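## Task

Make the word "TOP" from three of the four blocks. Each of the three must lie entirely on the mat, and they must sit side by side in one straight, tightly spaced line. Seen from the point halfway between the two arm bases, the letters on their upper faces must read left to right and be upright. The leftover block must finish off the mat. Nothing may depend on the robot to stay in place at the end. Release everything and move the grippers away when finished.

## Robot and tools

Robot: two 6-joint arms with parallel grippers, left_arm and right_arm (the robot's own left and right; left_arm is on the +y side). The bases are at (+0.067, +0.283, +0.808) m for left_arm and (+0.067, -0.283, +0.808) m for right_arm.

Scene frame: origin at table-top height above the robot's foot centre; +x points forward over the table, +y to the robot's left, +z up. The table starts near x = +0.15 m. Arm names have nothing to do with image sides. The reading viewpoint for the letters is midway between the bases, looking along +x, so 'left to right' means from +y toward -y.

Tool execute_actions, argument actions: a list holding one item or nothing.
- Empty list: no motion, just returns the state.
- Action: {"rows": [[...]], "steps": n}, n from 1 to 15 (default 15), each step 1/30 s. Each row is one step; if rows run out, the last row keeps being used.
- Wait: {"steps": n} with n up to 300; it ends that many steps after the previous result, counting reply time.
- Optional pictures: true/false to include camera images.
A rejected call moves nothing.

Each row is one list of 14 numbers covering both arms, even when only one moves: left_arm waist, shoulder, elbow, wrist pitch, wrist yaw, wrist roll, opening, then the same seven for right_arm. The six joint values are absolute target angles in radians (same form as printed in Joint positions), not offsets. Ranges per arm: waist -2.880 to 2.880, shoulder 0.000 to 3.142, elbow 0.000 to 3.019, wrist pitch -1.693 to 1.571, wrist yaw -1.571 to 1.571, wrist roll -2.094 to 2.094. A target beyond an end by over 0.019 rad and beyond the current angle is refused; true ends may differ by up to 0.019 rad, and a target past the true end is clipped, with the note "joint sent to its limit" (possibly about an earlier, still running action). Opening is an absolute value from -1 (closed) to +1 (fully open, 0.094 m pad gap).

Motion limits: each step the joint target is kept within a set lead of the measured angle (waist 0.264, shoulder 0.32, elbow 0.276, wrist pitch 0.33, wrist yaw 0.186, wrist roll 0.522 rad), and targets are scaled back if they would move the gripper over 70 mm from where it is. Big moves therefore need several actions. Between calls the arms keep heading for the last row sent, until motion stalls or a step is HELD; after that only a new action moves them further. Fingers still in motion finish their travel.

Gripping: grip_measured is the measured finger opening on the command scale. To hold something, command about 0.03 below grip_measured for a firm hold, less for a gentle one. Pads push about 50 to 62 N each (sometimes less, and much harder briefly on contact). Readings can be off by about 1 mm per gripper. The fingers point along the gripper's +z and close along its y axis; the reported hand point is between the pads, about 1 cm behind the tips.

Result lines: the state gives, per arm, end_effector_position (m) and end_effector_quat_wxyz in the scene frame; printed positions can be off, more when reaching far. Joint positions and Joint velocities list six joints per arm plus pad gap (m, m/s). "joint command not followed" means the clearance check altered or blocked some joint targets; the rest of the row ran. HELD marks steps where the row was partly or wholly not sent. MOTOR HOT warns from 85 °C; at 100 °C an OVER-TEMPERATURE FAULT drops that arm, so avoid holding loads for long.

Cameras: cam_head_left and cam_head_right (896x504, fixed on the head, pinhole with radial distortion) and cam_left_wrist, cam_right_wrist (616x616 fisheye on each hand). Calibrations are given per camera and may be slightly off.

Tool zoom_image: camera (one of the four names) and region [x0, y0, x1, y1] in that camera's pixels, origin top-left, at most 504 by 504; gives a closer look at the latest image.

Tool read_manual: section "licences" (default); only returns licence text, no motion.

Tool finished_scene: scene = number of the scene being ended. Replying without any tool call ends everything.

Avoid: dropping or slamming blocks, shoving hard, knocking anything off the table (fails the task), letting the arms collide or press on each other (can end the scene). Sudden tugs on held items or pushes on loose blocks can happen, so check positions before finishing. Smooth, economical motion is preferred.

Each tool is called after "Call:" as name(argument=value, ...), one argument or row to a line, values as JSON.

## Session

Call:
execute_actions(
  actions=[],
)

Scene clock: 0.00 s of 7600.00 s.
left_arm: end_effector_position=(+0.5837, +0.4518, +0.2312) grip_measured=+1.000 end_effector_quat_wxyz=(-0.079, +0.364, -0.901, +0.223) | right_arm: end_effector_position=(+0.6493, +0.1212, +0.3838) grip_measured=+1.000 end_effector_quat_wxyz=(+0.097, +0.764, +0.637, -0.037)
Joint positions: left_arm=[-0.977  1.221  1.174  0.823  0.841 -1.24   0.094] | right_arm=[2.84  1.504 1.553 1.173 1.288 0.568 0.094]
Joint velocities: left_arm=[ 0.005  0.015 -0.022 -0.002  0.022 -0.037  0.   ] | right_arm=[-0.005 -0.015  0.012  0.017 -0.125  0.037  0.   ]

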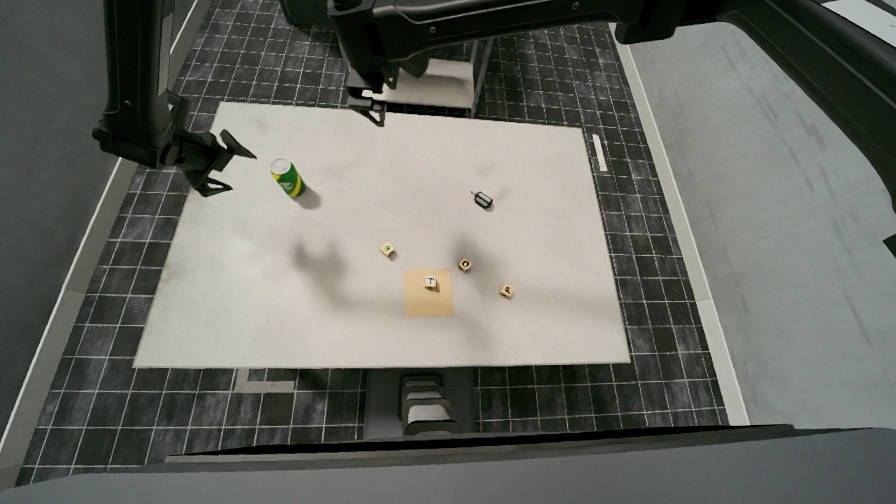

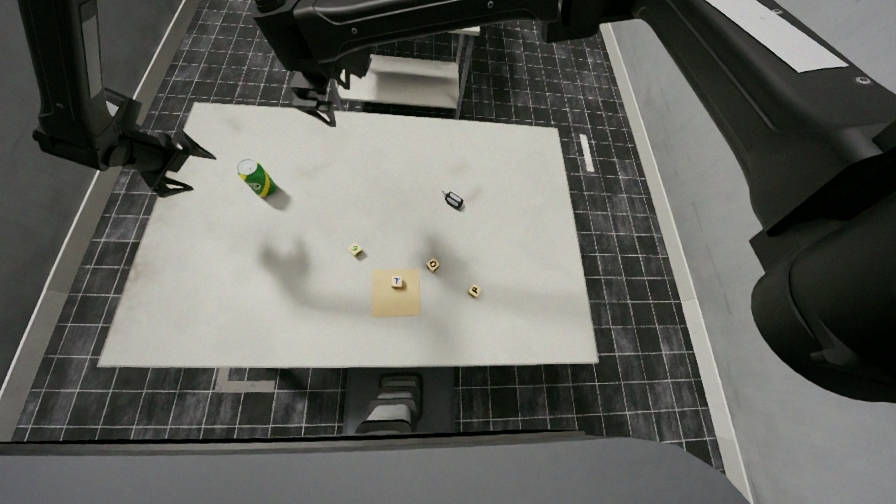

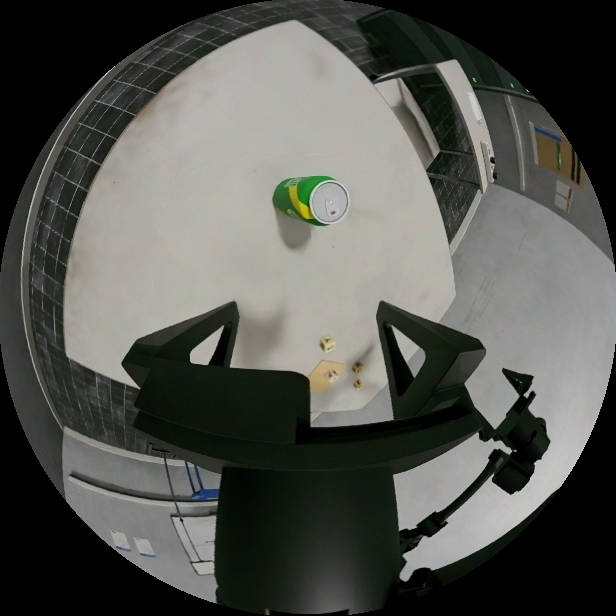

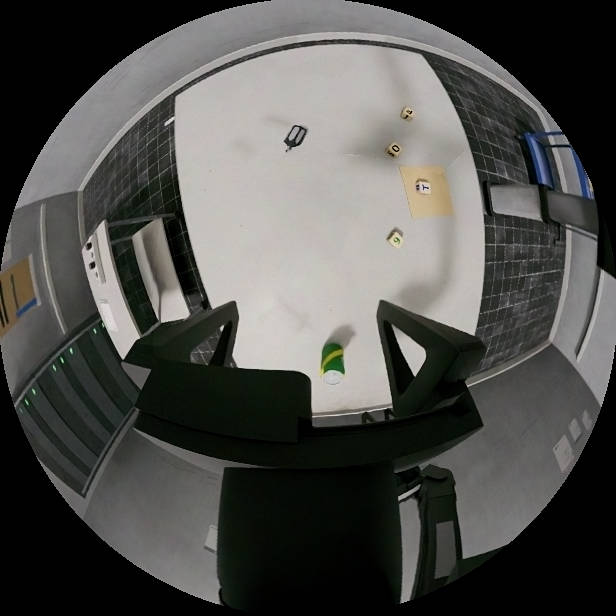

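Call:
zoom_image(
  camera="cam_head_left",
  region=[360, 220, 540, 330],
)

Call:
zoom_image(
  camera="cam_head_right",
  region=[330, 220, 510, 330],
)

Region (360, 220, 540, 330) of cam_head_left's 896x504 image, scaled by 2.800, with more detail than that image has.

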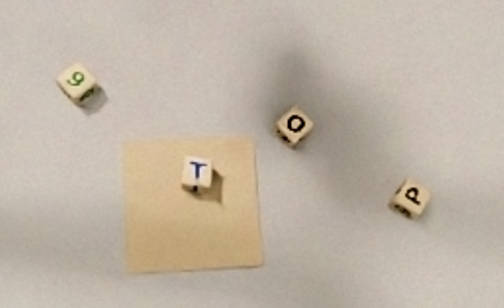

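Region (330, 220, 510, 330) of cam_head_right's 896x504 image, scaled by 2.800, with more detail than that image has.

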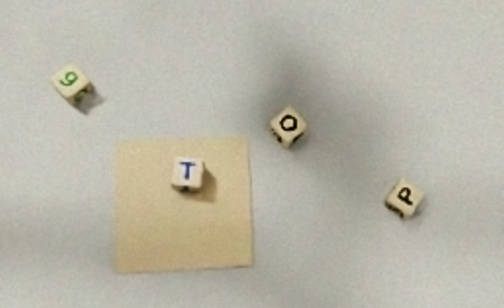

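Call:
zoom_image(
  camera="cam_head_left",
  region=[395, 255, 475, 325],
)

Call:
zoom_image(
  camera="cam_head_left",
  region=[450, 250, 530, 310],
)

Call:
zoom_image(
  camera="cam_right_wrist",
  region=[360, 90, 480, 260],
)

Region (395, 255, 475, 325) of cam_head_left's 896x504 image, scaled by 6.300, with more detail than that image has; it fills the top 441 rows of this view, and the rest is white.

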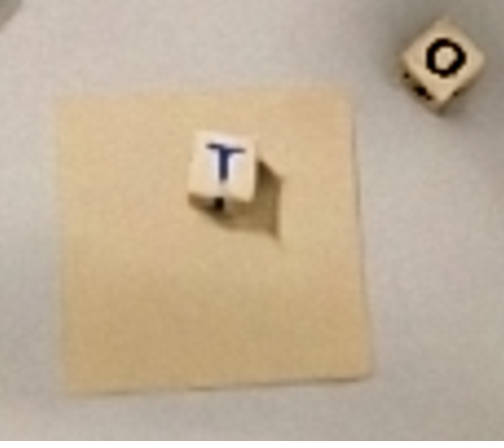

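Region (450, 250, 530, 310) of cam_head_left's 896x504 image, scaled by 6.300, with more detail than that image has; it fills the top 378 rows of this view, and the rest is white.

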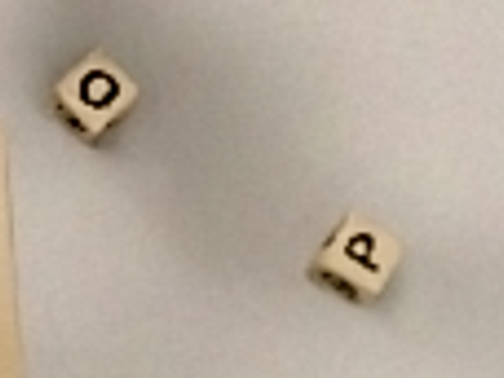

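Region (360, 90, 480, 260) of cam_right_wrist's 616x616 image, scaled by 2.965, with more detail than that image has; it fills the left 356 columns of this view, and the rest is white.

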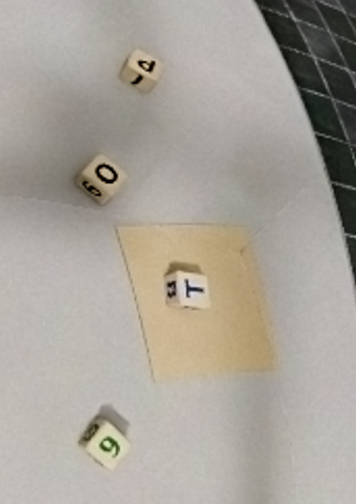

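Call:
execute_actions(
  actions=[
    {"rows": [[-1.6, 1.30, 1.00, 0.75, 0.2, -1.31, 1, 1.776, 1.210, 0.978, 0.434, 0.201, 0.568, 1]], "steps": 15},
  ],
  pictures=false,
)

Scene clock: 120.50 s of 7600.00 s.
left_arm: end_effector_position=(+0.4576, +0.2582, +0.1447) grip_measured=+1.000 end_effector_quat_wxyz=(-0.047, +0.585, -0.793, +0.160) | right_arm: end_effector_position=(+0.4919, -0.0177, +0.2415) grip_measured=+1.000 end_effector_quat_wxyz=(+0.035, +0.397, +0.915, +0.069)
Joint positions: left_arm=[-1.565  1.313  1.023  0.756  0.212 -1.281  0.094] | right_arm=[2.264 1.226 1.05  0.549 0.555 0.568 0.094]
Joint velocities: left_arm=[-1.206  0.083 -0.159 -0.076 -0.022 -0.095  0.   ] | right_arm=[-1.499 -0.005 -0.466 -0.681 -1.399  0.022  0.   ]
Steps of this call (steps 1 to 90: nothing new was sent; then 117.00 s passed at rest; steps 91 to 105: all 15 steps of this action). Readings (joint positions):
91: left_arm=[-0.986 1.221 1.168 0.820 0.800 -1.242] | right_arm=[2.832 1.493 1.537 1.147 1.244 0.568]
92: left_arm=[-1.004 1.221 1.159 0.815 0.754 -1.244] | right_arm=[2.818 1.468 1.496 1.095 1.194 0.568]
94: left_arm=[-1.067 1.226 1.131 0.804 0.664 -1.249] | right_arm=[2.757 1.403 1.397 0.991 1.091 0.568]
98: left_arm=[-1.229 1.256 1.075 0.783 0.464 -1.259] | right_arm=[2.582 1.281 1.219 0.793 0.899 0.568]
105: the state above

Call:
execute_actions(
  actions=[
    {"rows": [[-2.17, 1.32, 1.02, 0.74, -0.587, -1.31, 1, 1.776, 1.210, 0.978, 0.434, 0.201, 0.568, 1], [-2.17, 1.32, 1.02, 0.74, -0.587, -1.31, 1, 1.776, 1.210, 0.978, 0.434, 0.201, 0.568, 1], [-2.17, 1.32, 1.02, 0.74, -0.587, -1.31, 1, 1.776, 1.210, 0.978, 0.434, 0.201, 0.568, 1], [-2.17, 1.32, 1.02, 0.74, -0.587, -1.31, 1, 1.776, 1.210, 0.978, 0.434, 0.201, 0.568, 1], [-2.17, 1.32, 1.02, 0.74, -0.587, -1.31, 1, 1.776, 1.210, 0.978, 0.434, 0.201, 0.568, 1], [-2.17, 1.32, 1.02, 0.74, -0.587, -1.31, 1, 1.776, 1.210, 0.978, 0.434, 0.201, 0.568, 1], [-2.17, 1.32, 1.02, 0.74, -0.587, -1.31, 1, 1.776, 1.210, 0.978, 0.434, 0.201, 0.568, 1], [-2.17, 1.32, 1.02, 0.74, -0.587, -1.31, 1, 1.776, 1.210, 0.978, 0.434, 0.201, 0.568, 1], [-2.17, 1.32, 1.02, 0.74, -0.587, -1.31, 1, 1.776, 1.210, 0.978, 0.434, 0.201, 0.568, 1], [-2.17, 1.36, 1.06, 0.72, -0.587, -1.31, 1, 1.776, 1.210, 0.978, 0.434, 0.201, 0.568, 1], [-2.17, 1.41, 1.10, 0.69, -0.587, -1.31, 1, 1.776, 1.210, 0.978, 0.434, 0.201, 0.568, 1], [-2.17, 1.46, 1.15, 0.66, -0.587, -1.31, 1, 1.776, 1.210, 0.978, 0.434, 0.201, 0.568, 1], [-2.17, 1.51, 1.19, 0.63, -0.587, -1.31, 1, 1.776, 1.210, 0.978, 0.434, 0.201, 0.568, 1], [-2.17, 1.56, 1.24, 0.60, -0.587, -1.31, 1, 1.776, 1.210, 0.978, 0.434, 0.201, 0.568, 1], [-2.1715, 1.619, 1.286, 0.572, -0.587, -1.31, 1, 1.776, 1.210, 0.978, 0.434, 0.201, 0.568, 1]], "steps": 15},
  ],
  pictures=false,
)

Call:
execute_actions(
  actions=[
    {"steps": 30},
  ],
)

Scene clock: 137.70 s of 7600.00 s.
left_arm: end_effector_position=(+0.4552, +0.0008, +0.1654) grip_measured=+1.000 end_effector_quat_wxyz=(-0.042, +0.696, -0.715, +0.051) | right_arm: end_effector_position=(+0.4240, -0.2102, +0.1637) grip_measured=+1.000 end_effector_quat_wxyz=(+0.009, +0.311, +0.950, +0.000)
Joint positions: left_arm=[-2.202  1.462  1.206  0.651 -0.575 -1.295  0.094] | right_arm=[1.775 1.227 0.996 0.451 0.204 0.568 0.094]
Joint velocities: left_arm=[-0.171  1.206  1.263 -0.549  0.037 -0.022  0.   ] | right_arm=[-0.015  0.015 -0.017  0.002 -0.022 -0.051  0.   ]
Steps of this call (steps 1 to 45: the robot went on to your last target; steps 46 to 110: nothing new was sent; then 13.03 s passed at rest; steps 111 to 125: all 15 steps of this action). Readings (joint positions):
111: left_arm=[-1.620 1.315 1.012 0.753 0.145 -1.294] | right_arm=[1.775 1.227 0.996 0.451 0.204 0.568]
112: left_arm=[-1.643 1.315 1.012 0.753 0.079 -1.294] | right_arm=[1.775 1.227 0.996 0.451 0.204 0.568]
114: left_arm=[-1.725 1.315 1.013 0.752 -0.045 -1.294] | right_arm=[1.775 1.227 0.996 0.451 0.204 0.568]
118: left_arm=[-1.933 1.316 1.016 0.751 -0.285 -1.294] | right_arm=[1.775 1.227 0.996 0.451 0.204 0.568]
125: the state above

Scene clock: 138.70 s of 7600.00 s.
left_arm: end_effector_position=(+0.3768, -0.0245, +0.1240) grip_measured=+1.000 end_effector_quat_wxyz=(+0.005, +0.664, -0.748, +0.006) | right_arm: end_effector_position=(+0.4240, -0.2102, +0.1637) grip_measured=+1.000 end_effector_quat_wxyz=(+0.009, +0.311, +0.950, +0.000)
Joint positions: left_arm=[-2.183  1.619  1.287  0.571 -0.583 -1.296  0.094] | right_arm=[1.775 1.227 0.996 0.451 0.204 0.568 0.094]
Joint velocities: left_arm=[-0.015  0.015  0.007 -0.012 -0.037 -0.051  0.   ] | right_arm=[ 0.005 -0.005 -0.007 -0.002  0.022  0.051  0.   ]
Steps of this call (steps 1 to 30: the robot went on to your last target). Readings (joint positions):
1: left_arm=[-2.203 1.502 1.245 0.634 -0.575 -1.295] | right_arm=[1.775 1.227 0.996 0.451 0.204 0.568]
2: left_arm=[-2.202 1.540 1.274 0.618 -0.577 -1.295] | right_arm=[1.775 1.227 0.996 0.451 0.204 0.568]
4: left_arm=[-2.195 1.599 1.298 0.596 -0.579 -1.295] | right_arm=[1.775 1.227 0.996 0.451 0.204 0.568]
8: left_arm=[-2.184 1.659 1.287 0.574 -0.583 -1.295] | right_arm=[1.775 1.227 0.996 0.451 0.204 0.568]
30: the state above
camera_calibration (this result's frames):
cam_left_wrist: T_world_to_cam=[[0.992274, -0.123745, 0.00893036, -0.376566], [-0.105581, -0.80443, 0.584589, -0.046939], [-0.0651561, -0.581015, -0.81128, 0.234563], [0, 0, 0, 1]] pos_world=[0.383983, 0.0519273, 0.221099]
cam_right_wrist: T_world_to_cam=[[-0.595868, -0.803082, 0.00112246, 0.0809101], [-0.659023, 0.489778, 0.570794, 0.289229], [-0.458944, 0.339378, -0.821093, 0.521973], [0, 0, 0, 1]] pos_world=[0.478376, -0.253827, 0.263407]

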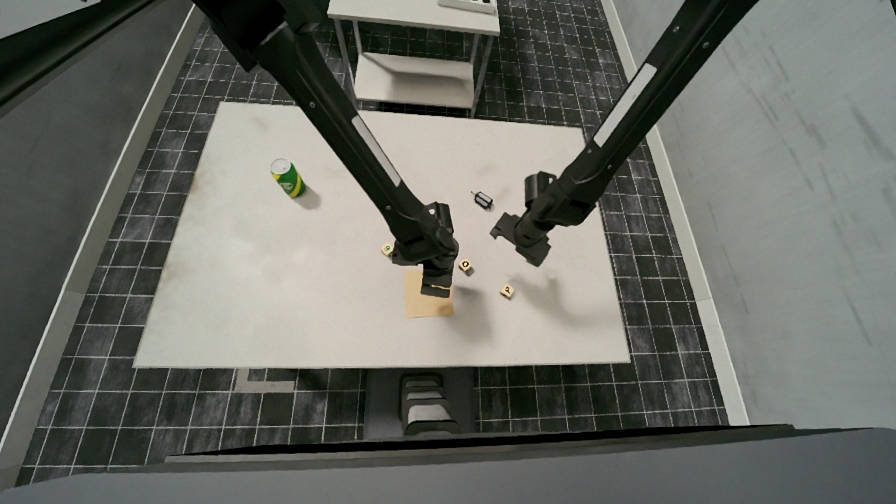

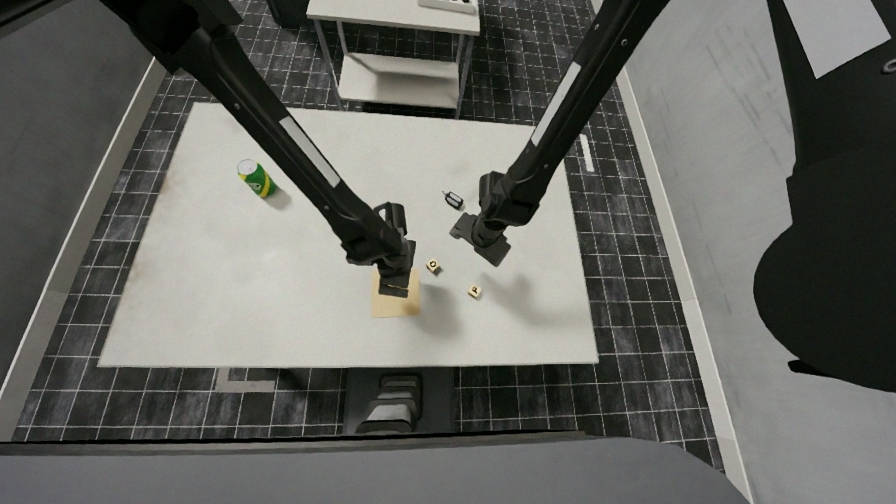

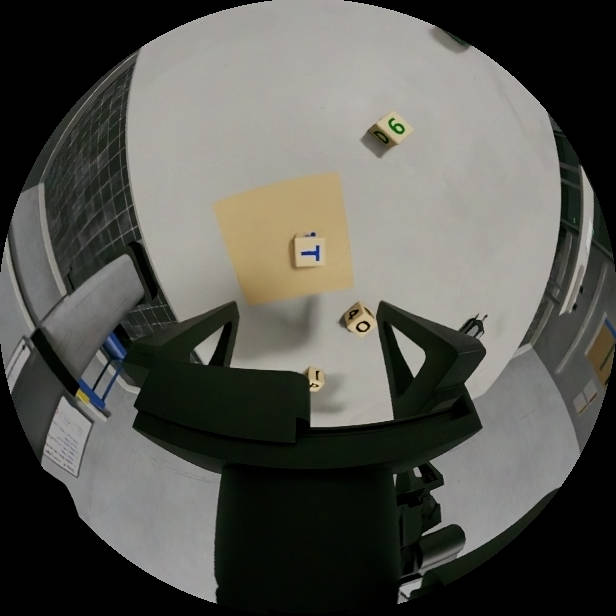

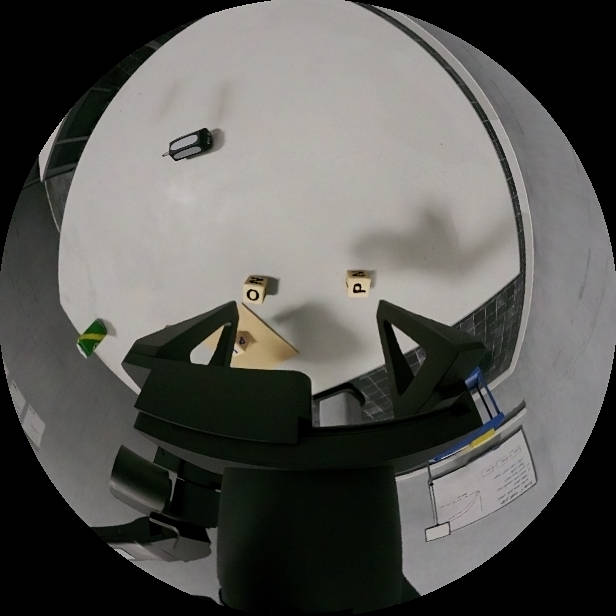

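Call:
zoom_image(
  camera="cam_left_wrist",
  region=[200, 160, 400, 350],
)

Call:
zoom_image(
  camera="cam_right_wrist",
  region=[220, 250, 400, 330],
)

Region (200, 160, 400, 350) of cam_left_wrist's 616x616 image, scaled by 2.520, with more detail than that image has; it fills the top 479 rows of this view, and the rest is white.

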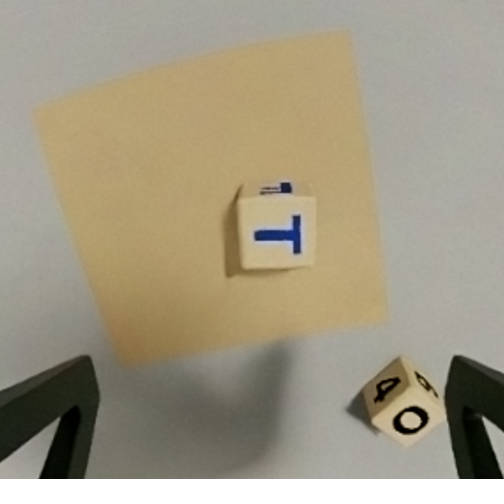

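Region (220, 250, 400, 330) of cam_right_wrist's 616x616 image, scaled by 2.800, with more detail than that image has.

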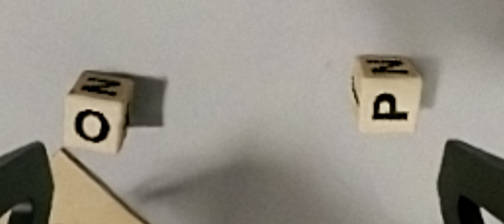

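Call:
execute_actions(
  actions=[
    {"rows": [
[-2.182, 1.621, 1.290, 0.570, -0.582, -1.300, 1, 1.776, 1.210, 0.978, 0.434, 0.201, 0.568, 1],
[-2.180, 1.625, 1.298, 0.566, -0.580, -1.302, 1, 1.776, 1.210, 0.978, 0.434, 0.201, 0.568, 1],
[-2.176, 1.633, 1.311, 0.560, -0.577, -1.305, 1, 1.776, 1.210, 0.978, 0.434, 0.201, 0.568, 1],
[-2.170, 1.644, 1.329, 0.552, -0.573, -1.308, 1, 1.776, 1.210, 0.978, 0.434, 0.201, 0.568, 1],
[-2.164, 1.656, 1.350, 0.543, -0.567, -1.311, 1, 1.776, 1.210, 0.978, 0.434, 0.201, 0.568, 1],
[-2.156, 1.670, 1.374, 0.532, -0.561, -1.314, 1, 1.776, 1.210, 0.978, 0.434, 0.201, 0.568, 1],
[-2.148, 1.685, 1.400, 0.520, -0.555, -1.317, 1, 1.776, 1.210, 0.978, 0.434, 0.201, 0.568, 1],
[-2.140, 1.701, 1.426, 0.509, -0.548, -1.320, 1, 1.776, 1.210, 0.978, 0.434, 0.201, 0.568, 1],
[-2.132, 1.716, 1.452, 0.497, -0.542, -1.323, 1, 1.776, 1.210, 0.978, 0.434, 0.201, 0.568, 1],
[-2.125, 1.730, 1.476, 0.486, -0.536, -1.326, 1, 1.776, 1.210, 0.978, 0.434, 0.201, 0.568, 1],
[-2.118, 1.743, 1.497, 0.477, -0.530, -1.329, 1, 1.776, 1.210, 0.978, 0.434, 0.201, 0.568, 1],
[-2.113, 1.753, 1.515, 0.469, -0.526, -1.331, 1, 1.776, 1.210, 0.978, 0.434, 0.201, 0.568, 1],
[-2.109, 1.761, 1.528, 0.463, -0.523, -1.333, 1, 1.776, 1.210, 0.978, 0.434, 0.201, 0.568, 1],
[-2.106, 1.766, 1.536, 0.459, -0.520, -1.334, 1, 1.776, 1.210, 0.978, 0.434, 0.201, 0.568, 1],
[-2.105, 1.767, 1.539, 0.458, -0.520, -1.335, 1, 1.776, 1.210, 0.978, 0.434, 0.201, 0.568, 1]], "steps": 15},
  ],
  pictures=false,
)

Call:
execute_actions(
  actions=[
    {"steps": 15},
  ],
)

Scene clock: 201.70 s of 7600.00 s.
left_arm: end_effector_position=(+0.3933, -0.0291, +0.0515) grip_measured=+1.000 end_effector_quat_wxyz=(-0.003, +0.669, -0.744, +0.013) | right_arm: end_effector_position=(+0.4240, -0.2102, +0.1637) grip_measured=+1.000 end_effector_quat_wxyz=(+0.009, +0.311, +0.950, +0.000)
Joint positions: left_arm=[-2.124  1.752  1.53   0.476 -0.524 -1.312  0.094] | right_arm=[1.775 1.227 0.996 0.451 0.204 0.568 0.094]
Joint velocities: left_arm=[ 0.21   0.23   0.222 -0.139  0.051 -0.037  0.   ] | right_arm=[-0.005 -0.015 -0.007  0.002  0.037  0.095  0.   ]
Steps of this call (steps 1 to 15: the robot went on to your last target; steps 16 to 90: nothing new was sent; then 59.50 s passed at rest; steps 91 to 105: all 15 steps of this action). Readings (joint positions):
91: left_arm=[-2.183 1.619 1.287 0.571 -0.583 -1.296] | right_arm=[1.775 1.227 0.996 0.451 0.204 0.568]
92: left_arm=[-2.183 1.619 1.288 0.571 -0.583 -1.296] | right_arm=[1.775 1.227 0.996 0.451 0.204 0.568]
94: left_arm=[-2.183 1.623 1.299 0.568 -0.581 -1.296] | right_arm=[1.775 1.227 0.996 0.451 0.204 0.568]
98: left_arm=[-2.176 1.661 1.379 0.538 -0.557 -1.298] | right_arm=[1.775 1.227 0.996 0.451 0.204 0.568]
105: the state above

Scene clock: 202.20 s of 7600.00 s.
left_arm: end_effector_position=(+0.3796, -0.0217, +0.0431) grip_measured=+1.000 end_effector_quat_wxyz=(-0.000, +0.666, -0.746, +0.001) | right_arm: end_effector_position=(+0.4240, -0.2102, +0.1637) grip_measured=+1.000 end_effector_quat_wxyz=(+0.009, +0.311, +0.950, +0.000)
Joint positions: left_arm=[-2.108  1.77   1.537  0.465 -0.523 -1.319  0.094] | right_arm=[1.775 1.227 0.996 0.451 0.204 0.568 0.094]
Joint velocities: left_arm=[-0.005 -0.005  0.017 -0.017 -0.037  0.022  0.   ] | right_arm=[ 0.005  0.005 -0.002 -0.002 -0.037 -0.022  0.   ]
Steps of this call (steps 1 to 15: the robot went on to your last target). Readings (joint positions):
1: left_arm=[-2.118 1.758 1.535 0.473 -0.524 -1.313] | right_arm=[1.775 1.227 0.996 0.451 0.204 0.568]
2: left_arm=[-2.113 1.762 1.537 0.470 -0.524 -1.314] | right_arm=[1.775 1.227 0.996 0.451 0.204 0.568]
4: left_arm=[-2.108 1.767 1.537 0.466 -0.524 -1.316] | right_arm=[1.775 1.227 0.996 0.451 0.204 0.568]
8: left_arm=[-2.108 1.770 1.537 0.465 -0.523 -1.318] | right_arm=[1.775 1.227 0.996 0.451 0.204 0.568]
15: the state above
camera_calibration (this result's frames):
cam_left_wrist: T_world_to_cam=[[0.992821, -0.119316, 0.00832233, -0.378383], [-0.102479, -0.812716, 0.573577, 0.00197517], [-0.0616732, -0.570313, -0.819109, 0.169929], [0, 0, 0, 1]] pos_world=[0.386349, 0.053371, 0.141207]
cam_right_wrist: T_world_to_cam=[[-0.595868, -0.803082, 0.00112246, 0.0809101], [-0.659023, 0.489778, 0.570794, 0.289229], [-0.458944, 0.339378, -0.821093, 0.521973], [0, 0, 0, 1]] pos_world=[0.478376, -0.253827, 0.263407]

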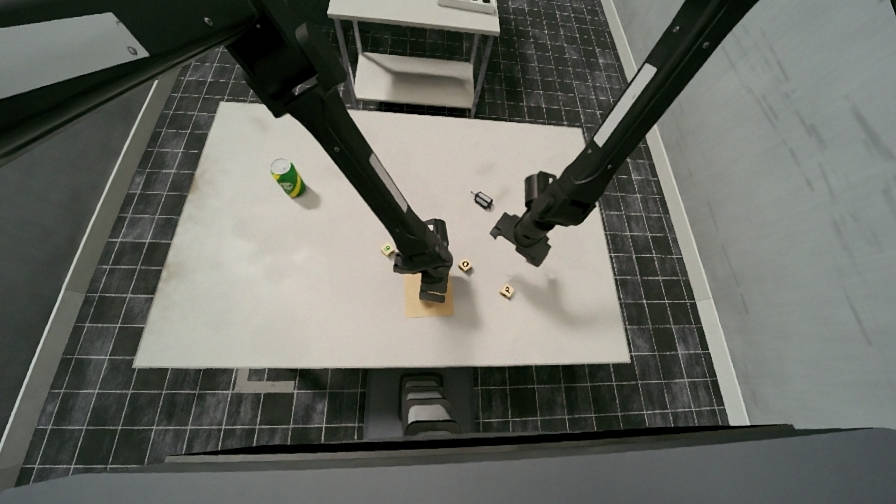

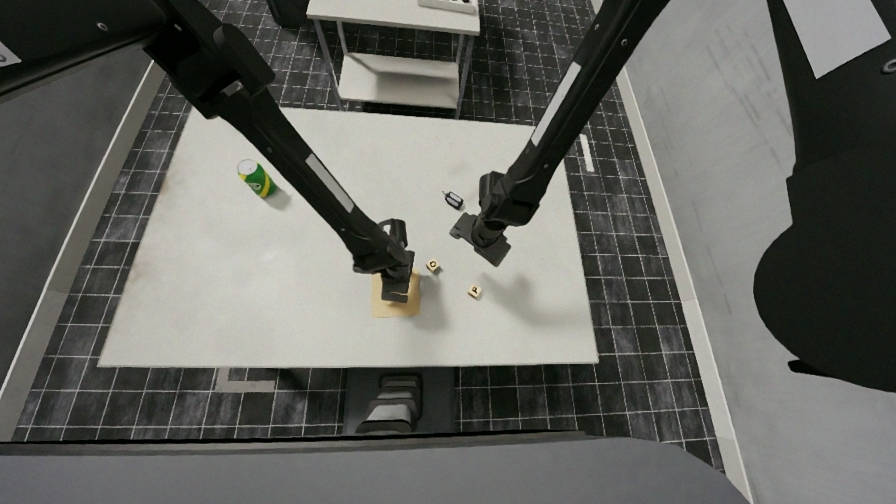

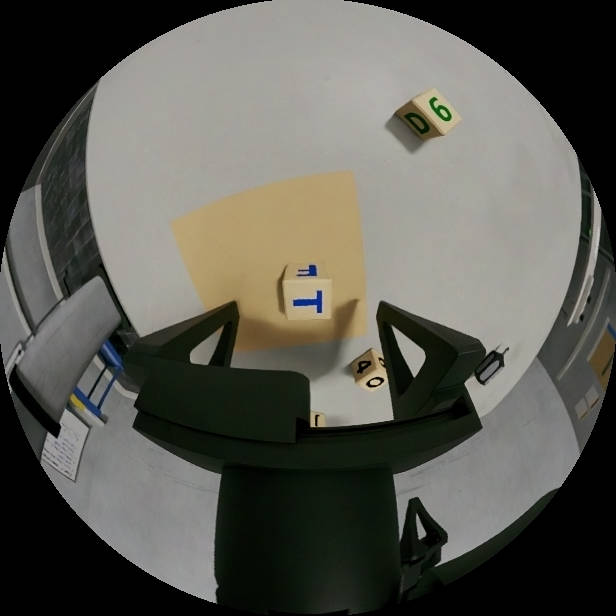

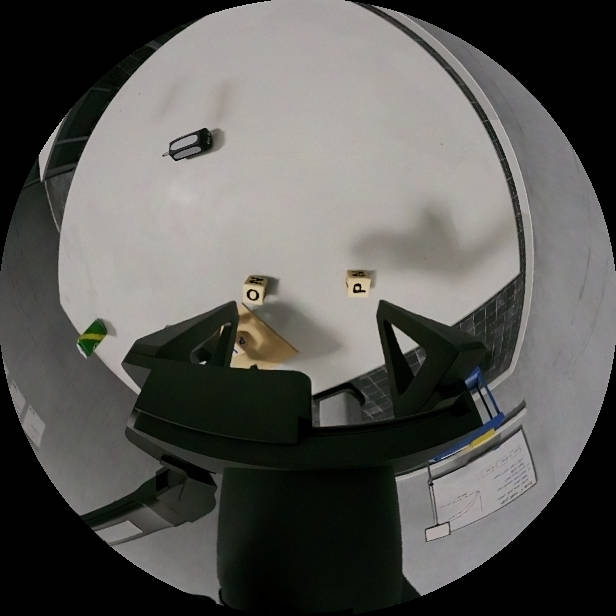

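Call:
zoom_image(
  camera="cam_left_wrist",
  region=[210, 240, 410, 360],
)

Region (210, 240, 410, 360) of cam_left_wrist's 616x616 image, scaled by 2.520, with more detail than that image has; it fills the top 302 rows of this view, and the rest is white.

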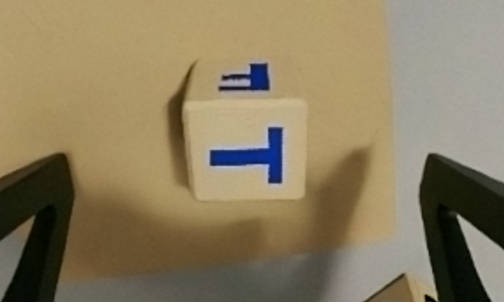

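Call:
execute_actions(
  actions=[
    {"rows": [
[-2.106, 1.771, 1.540, 0.462, -0.521, -1.335, 0.9, 1.776, 1.210, 0.978, 0.434, 0.201, 0.568, 1],
[-2.104, 1.773, 1.545, 0.459, -0.520, -1.335, 0.8, 1.776, 1.210, 0.978, 0.434, 0.201, 0.568, 1],
[-2.102, 1.777, 1.551, 0.455, -0.518, -1.335, 0.7, 1.776, 1.210, 0.978, 0.434, 0.201, 0.568, 1],
[-2.099, 1.781, 1.559, 0.450, -0.515, -1.335, 0.6, 1.776, 1.210, 0.978, 0.434, 0.201, 0.568, 1],
[-2.096, 1.786, 1.568, 0.445, -0.512, -1.335, 0.5, 1.776, 1.210, 0.978, 0.434, 0.201, 0.568, 1],
[-2.093, 1.791, 1.577, 0.439, -0.509, -1.335, 0.4, 1.776, 1.210, 0.978, 0.434, 0.201, 0.568, 1],
[-2.090, 1.795, 1.585, 0.434, -0.507, -1.335, 0.3, 1.776, 1.210, 0.978, 0.434, 0.201, 0.568, 1],
[-2.088, 1.799, 1.592, 0.430, -0.505, -1.335, 0.2, 1.776, 1.210, 0.978, 0.434, 0.201, 0.568, 1],
[-2.086, 1.802, 1.597, 0.427, -0.503, -1.335, 0.2, 1.776, 1.210, 0.978, 0.434, 0.201, 0.568, 1],
[-2.085, 1.804, 1.601, 0.425, -0.502, -1.335, 0.2, 1.776, 1.210, 0.978, 0.434, 0.201, 0.568, 1],
[-2.084, 1.804, 1.602, 0.424, -0.502, -1.335, 0.2, 1.776, 1.210, 0.978, 0.434, 0.201, 0.568, 1]], "steps": 15},
  ],
  pictures=false,
)

Call:
execute_actions(
  actions=[
    {"steps": 10},
  ],
)

Scene clock: 224.50 s of 7600.00 s.
left_arm: end_effector_position=(+0.3900, -0.0248, +0.0285) grip_measured=+0.202 end_effector_quat_wxyz=(-0.000, +0.667, -0.745, +0.008) | right_arm: end_effector_position=(+0.4240, -0.2102, +0.1637) grip_measured=+1.000 end_effector_quat_wxyz=(+0.009, +0.311, +0.950, +0.000)
Joint positions: left_arm=[-2.1    1.794  1.6    0.434 -0.505 -1.32   0.056] | right_arm=[1.775 1.227 0.996 0.451 0.204 0.568 0.094]
Joint velocities: left_arm=[ 0.034  0.005  0.007 -0.032 -0.066 -0.066 -0.   ] | right_arm=[ 0.005 -0.005  0.002 -0.002 -0.022 -0.007  0.   ]
Steps of this call (steps 1 to 15: the robot went on to your last target; steps 16 to 90: nothing new was sent; then 18.80 s passed at rest; steps 91 to 105: all 15 steps of this action). Readings (joint positions):
91: left_arm=[-2.108 1.770 1.537 0.465 -0.523 -1.319] | right_arm=[1.775 1.227 0.996 0.451 0.204 0.568]
92: left_arm=[-2.108 1.770 1.537 0.465 -0.523 -1.319] | right_arm=[1.775 1.227 0.996 0.451 0.204 0.568]
94: left_arm=[-2.108 1.771 1.542 0.463 -0.521 -1.320] | right_arm=[1.775 1.227 0.996 0.451 0.204 0.568]
98: left_arm=[-2.108 1.783 1.575 0.447 -0.510 -1.320] | right_arm=[1.775 1.227 0.996 0.451 0.204 0.568]
105: the state above

Scene clock: 224.83 s of 7600.00 s.
left_arm: end_effector_position=(+0.3878, -0.0240, +0.0276) grip_measured=+0.202 end_effector_quat_wxyz=(+0.000, +0.666, -0.746, +0.006) | right_arm: end_effector_position=(+0.4240, -0.2102, +0.1637) grip_measured=+1.000 end_effector_quat_wxyz=(+0.009, +0.311, +0.950, +0.000)
Joint positions: left_arm=[-2.098  1.796  1.6    0.432 -0.505 -1.32   0.056] | right_arm=[1.775 1.227 0.996 0.451 0.204 0.568 0.094]
Joint velocities: left_arm=[-0.005  0.005 -0.002 -0.002  0.037 -0.022  0.   ] | right_arm=[ 0.005 -0.005  0.017  0.007  0.007  0.022  0.   ]
Steps of this call (steps 1 to 10: the robot went on to your last target). Readings (joint positions):
1: left_arm=[-2.099 1.794 1.600 0.433 -0.505 -1.320] | right_arm=[1.775 1.227 0.996 0.451 0.204 0.568]
2: left_arm=[-2.098 1.795 1.600 0.433 -0.505 -1.320] | right_arm=[1.775 1.227 0.996 0.451 0.204 0.568]
4: left_arm=[-2.098 1.796 1.600 0.432 -0.505 -1.320] | right_arm=[1.775 1.227 0.996 0.451 0.204 0.568]
8: left_arm=[-2.098 1.796 1.600 0.432 -0.505 -1.320] | right_arm=[1.775 1.227 0.996 0.451 0.204 0.568]
10: the state above
camera_calibration (this result's frames):
cam_left_wrist: T_world_to_cam=[[0.99285, -0.118412, 0.0150528, -0.386816], [-0.105199, -0.808452, 0.579084, 0.010905], [-0.0564009, -0.576528, -0.815129, 0.154185], [0, 0, 0, 1]] pos_world=[0.393894, 0.0519044, 0.125188]
cam_right_wrist: T_world_to_cam=[[-0.595868, -0.803082, 0.00112246, 0.0809101], [-0.659023, 0.489778, 0.570794, 0.289229], [-0.458944, 0.339378, -0.821093, 0.521973], [0, 0, 0, 1]] pos_world=[0.478376, -0.253827, 0.263407]

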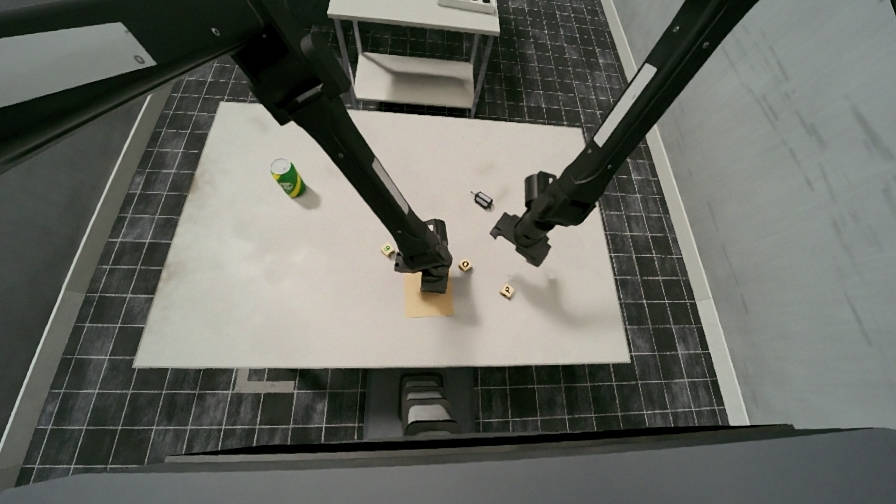

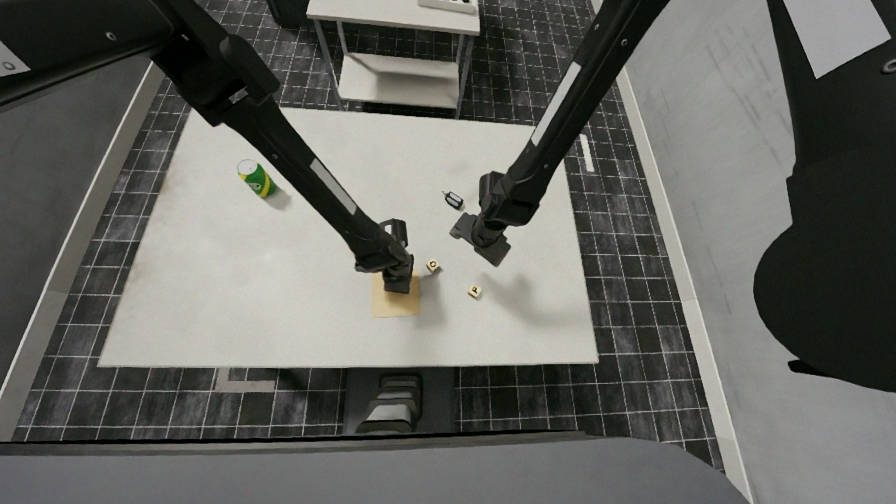

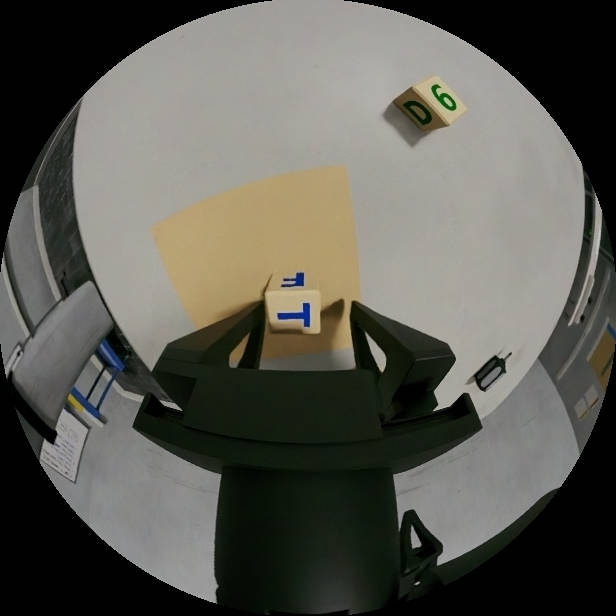

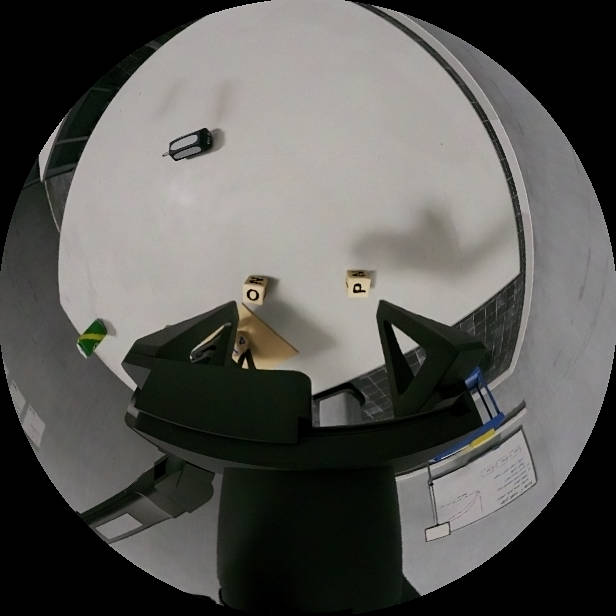

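Call:
execute_actions(
  actions=[
    {"rows": [
[-2.080, 1.807, 1.603, 0.423, -0.502, -1.335, 0.2, 1.776, 1.210, 0.978, 0.434, 0.201, 0.568, 1],
[-2.076, 1.810, 1.603, 0.423, -0.502, -1.335, 0.2, 1.776, 1.210, 0.978, 0.434, 0.201, 0.568, 1],
[-2.072, 1.813, 1.604, 0.422, -0.502, -1.335, 0.2, 1.776, 1.210, 0.978, 0.434, 0.201, 0.568, 1]], "steps": 15},
  ],
)

Scene clock: 229.30 s of 7600.00 s.
left_arm: end_effector_position=(+0.3772, -0.0167, +0.0220) grip_measured=+0.202 end_effector_quat_wxyz=(+0.001, +0.663, -0.749, -0.002) | right_arm: end_effector_position=(+0.4240, -0.2102, +0.1637) grip_measured=+1.000 end_effector_quat_wxyz=(+0.009, +0.311, +0.950, +0.000)
Joint positions: left_arm=[-2.085  1.808  1.6    0.43  -0.505 -1.32   0.056] | right_arm=[1.775 1.227 0.996 0.451 0.204 0.568 0.094]
Joint velocities: left_arm=[ 0.005 -0.005 -0.007 -0.012 -0.022 -0.066  0.   ] | right_arm=[-0.005 -0.015  0.002  0.017  0.037  0.037  0.   ]
Steps of this call (steps 1 to 15: the robot went on to your last target; steps 16 to 90: nothing new was sent; then 0.97 s passed at rest; steps 91 to 105: all 15 steps of this action). Readings (joint positions):
91: left_arm=[-2.098 1.797 1.600 0.432 -0.505 -1.320] | right_arm=[1.775 1.227 0.996 0.451 0.204 0.568]
92: left_arm=[-2.097 1.797 1.600 0.432 -0.505 -1.320] | right_arm=[1.775 1.227 0.996 0.451 0.204 0.568]
94: left_arm=[-2.095 1.798 1.600 0.432 -0.505 -1.320] | right_arm=[1.775 1.227 0.996 0.451 0.204 0.568]
98: left_arm=[-2.088 1.803 1.600 0.431 -0.505 -1.320] | right_arm=[1.775 1.227 0.996 0.451 0.204 0.568]
105: the state above
camera_calibration (this result's frames):
cam_left_wrist: T_world_to_cam=[[0.99178, -0.127946, 0.00125654, -0.374825], [-0.10574, -0.814036, 0.571108, 0.0191999], [-0.0720484, -0.566547, -0.820874, 0.159459], [0, 0, 0, 1]] pos_world=[0.385263, 0.058013, 0.120402]
cam_right_wrist: T_world_to_cam=[[-0.595868, -0.803082, 0.00112246, 0.0809101], [-0.659023, 0.489778, 0.570794, 0.289229], [-0.458944, 0.339378, -0.821093, 0.521973], [0, 0, 0, 1]] pos_world=[0.478376, -0.253827, 0.263407]

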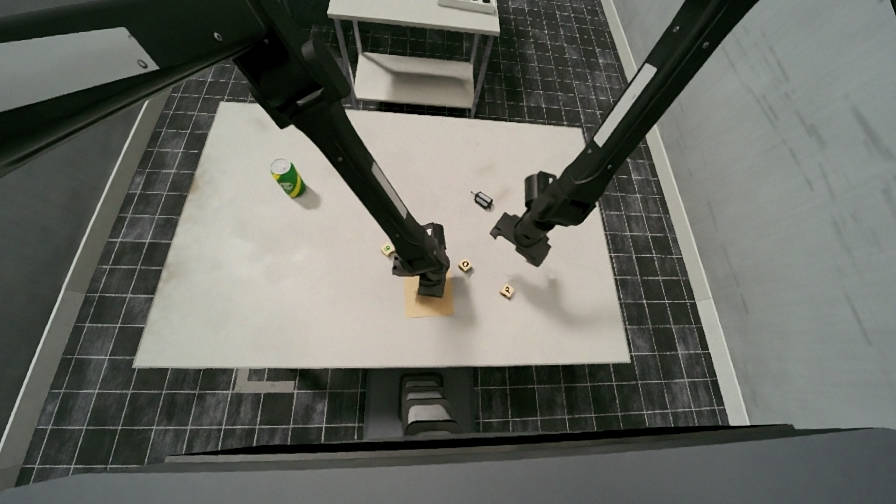

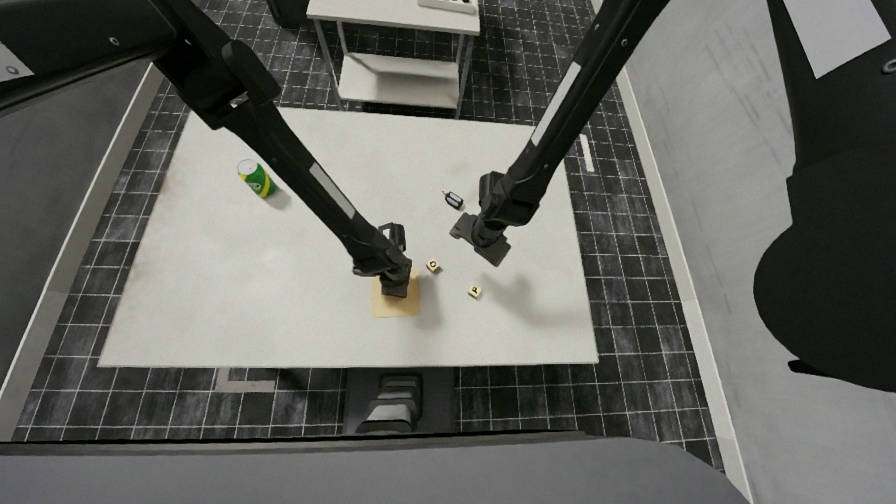

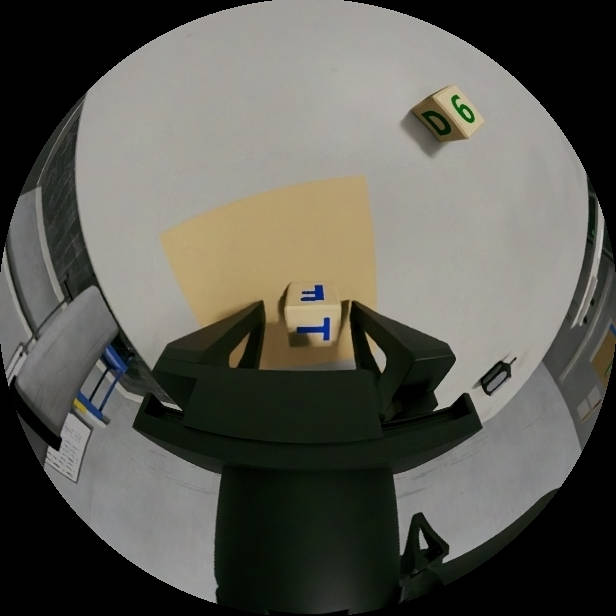

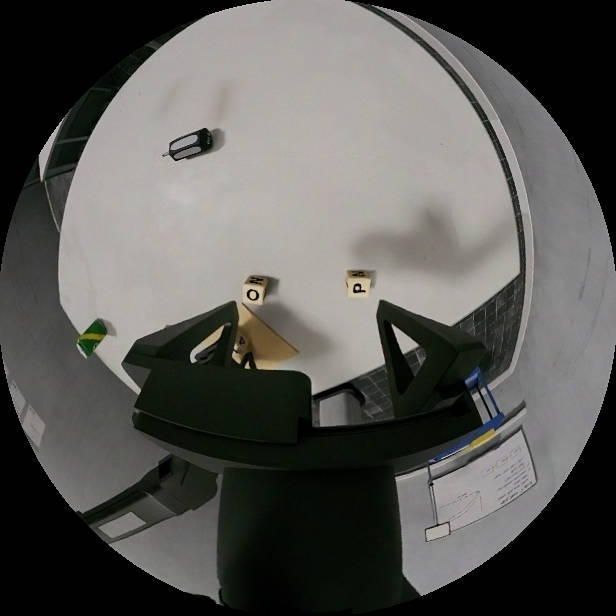

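Call:
execute_actions(
  actions=[
    {"rows": [
[-2.080, 1.810, 1.602, 0.426, -0.503, -1.325, 0.12, 1.776, 1.210, 0.978, 0.434, 0.201, 0.568, 1],
[-2.080, 1.810, 1.602, 0.426, -0.503, -1.325, 0.04, 1.776, 1.210, 0.978, 0.434, 0.201, 0.568, 1],
[-2.080, 1.810, 1.602, 0.426, -0.503, -1.325, -0.04, 1.776, 1.210, 0.978, 0.434, 0.201, 0.568, 1],
[-2.080, 1.810, 1.602, 0.426, -0.503, -1.325, -0.10, 1.776, 1.210, 0.978, 0.434, 0.201, 0.568, 1],
[-2.080, 1.810, 1.602, 0.426, -0.503, -1.325, -0.15, 1.776, 1.210, 0.978, 0.434, 0.201, 0.568, 1],
[-2.080, 1.810, 1.602, 0.426, -0.503, -1.325, -0.19, 1.776, 1.210, 0.978, 0.434, 0.201, 0.568, 1],
[-2.080, 1.810, 1.602, 0.426, -0.503, -1.325, -0.22, 1.776, 1.210, 0.978, 0.434, 0.201, 0.568, 1],
[-2.080, 1.810, 1.602, 0.426, -0.503, -1.325, -0.25, 1.776, 1.210, 0.978, 0.434, 0.201, 0.568, 1],
[-2.080, 1.810, 1.602, 0.426, -0.503, -1.325, -0.27, 1.776, 1.210, 0.978, 0.434, 0.201, 0.568, 1],
[-2.080, 1.810, 1.602, 0.426, -0.503, -1.325, -0.29, 1.776, 1.210, 0.978, 0.434, 0.201, 0.568, 1],
[-2.080, 1.810, 1.602, 0.426, -0.503, -1.325, -0.31, 1.776, 1.210, 0.978, 0.434, 0.201, 0.568, 1],
[-2.080, 1.810, 1.602, 0.426, -0.503, -1.325, -0.33, 1.776, 1.210, 0.978, 0.434, 0.201, 0.568, 1],
[-2.080, 1.810, 1.602, 0.426, -0.503, -1.325, -0.35, 1.776, 1.210, 0.978, 0.434, 0.201, 0.568, 1],
[-2.080, 1.810, 1.602, 0.426, -0.503, -1.325, -0.36, 1.776, 1.210, 0.978, 0.434, 0.201, 0.568, 1],
[-2.080, 1.810, 1.602, 0.426, -0.503, -1.325, -0.37, 1.776, 1.210, 0.978, 0.434, 0.201, 0.568, 1]], "steps": 15},
  ],
  pictures=false,
)

Call:
execute_actions(
  actions=[
    {"steps": 8},
  ],
  pictures=false,
)

Scene clock: 237.13 s of 7600.00 s.
left_arm: end_effector_position=(+0.3772, -0.0167, +0.0220) grip_measured=-0.359 end_effector_quat_wxyz=(+0.001, +0.663, -0.749, -0.002) | right_arm: end_effector_position=(+0.4240, -0.2102, +0.1637) grip_measured=+1.000 end_effector_quat_wxyz=(+0.009, +0.311, +0.950, +0.000)
Joint positions: left_arm=[-2.085  1.808  1.6    0.43  -0.505 -1.32   0.03 ] | right_arm=[1.775 1.227 0.996 0.451 0.204 0.568 0.094]
Joint velocities: left_arm=[-0.015  0.005 -0.032 -0.002  0.022  0.022 -0.005] | right_arm=[ 0.005  0.005 -0.002 -0.022 -0.022 -0.022  0.   ]
Steps of this call (steps 1 to 15: the robot went on to your last target; steps 16 to 90: nothing new was sent; then 4.33 s passed at rest; steps 91 to 105: all 15 steps of this action). Readings (joint positions):
91: left_arm=[-2.085 1.808 1.600 0.430 -0.505 -1.320] | right_arm=[1.775 1.227 0.996 0.451 0.204 0.568]
92: left_arm=[-2.085 1.808 1.600 0.430 -0.505 -1.320] | right_arm=[1.775 1.227 0.996 0.451 0.204 0.568]
94: left_arm=[-2.085 1.808 1.600 0.430 -0.505 -1.320] | right_arm=[1.775 1.227 0.996 0.451 0.204 0.568]
98: left_arm=[-2.085 1.808 1.600 0.430 -0.505 -1.320] | right_arm=[1.775 1.227 0.996 0.451 0.204 0.568]
105: the state above

Scene clock: 237.40 s of 7600.00 s.
left_arm: end_effector_position=(+0.3772, -0.0167, +0.0220) grip_measured=-0.361 end_effector_quat_wxyz=(+0.001, +0.663, -0.749, -0.002) | right_arm: end_effector_position=(+0.4240, -0.2102, +0.1637) grip_measured=+1.000 end_effector_quat_wxyz=(+0.009, +0.311, +0.950, +0.000)
Joint positions: left_arm=[-2.085  1.808  1.6    0.43  -0.505 -1.32   0.03 ] | right_arm=[1.775 1.227 0.996 0.451 0.204 0.568 0.094]
Joint velocities: left_arm=[-0.005 -0.005 -0.002  0.007 -0.051  0.022  0.   ] | right_arm=[-0.005 -0.005 -0.007 -0.002 -0.037 -0.037  0.   ]
Steps of this call (steps 1 to 8: the robot went on to your last target). Readings (joint positions):
1: left_arm=[-2.085 1.808 1.600 0.430 -0.505 -1.320] | right_arm=[1.775 1.227 0.996 0.451 0.204 0.568]
2: left_arm=[-2.085 1.808 1.600 0.430 -0.505 -1.320] | right_arm=[1.775 1.227 0.996 0.451 0.204 0.568]
4: left_arm=[-2.085 1.808 1.600 0.430 -0.505 -1.320] | right_arm=[1.775 1.227 0.996 0.451 0.204 0.568]
8: the state above


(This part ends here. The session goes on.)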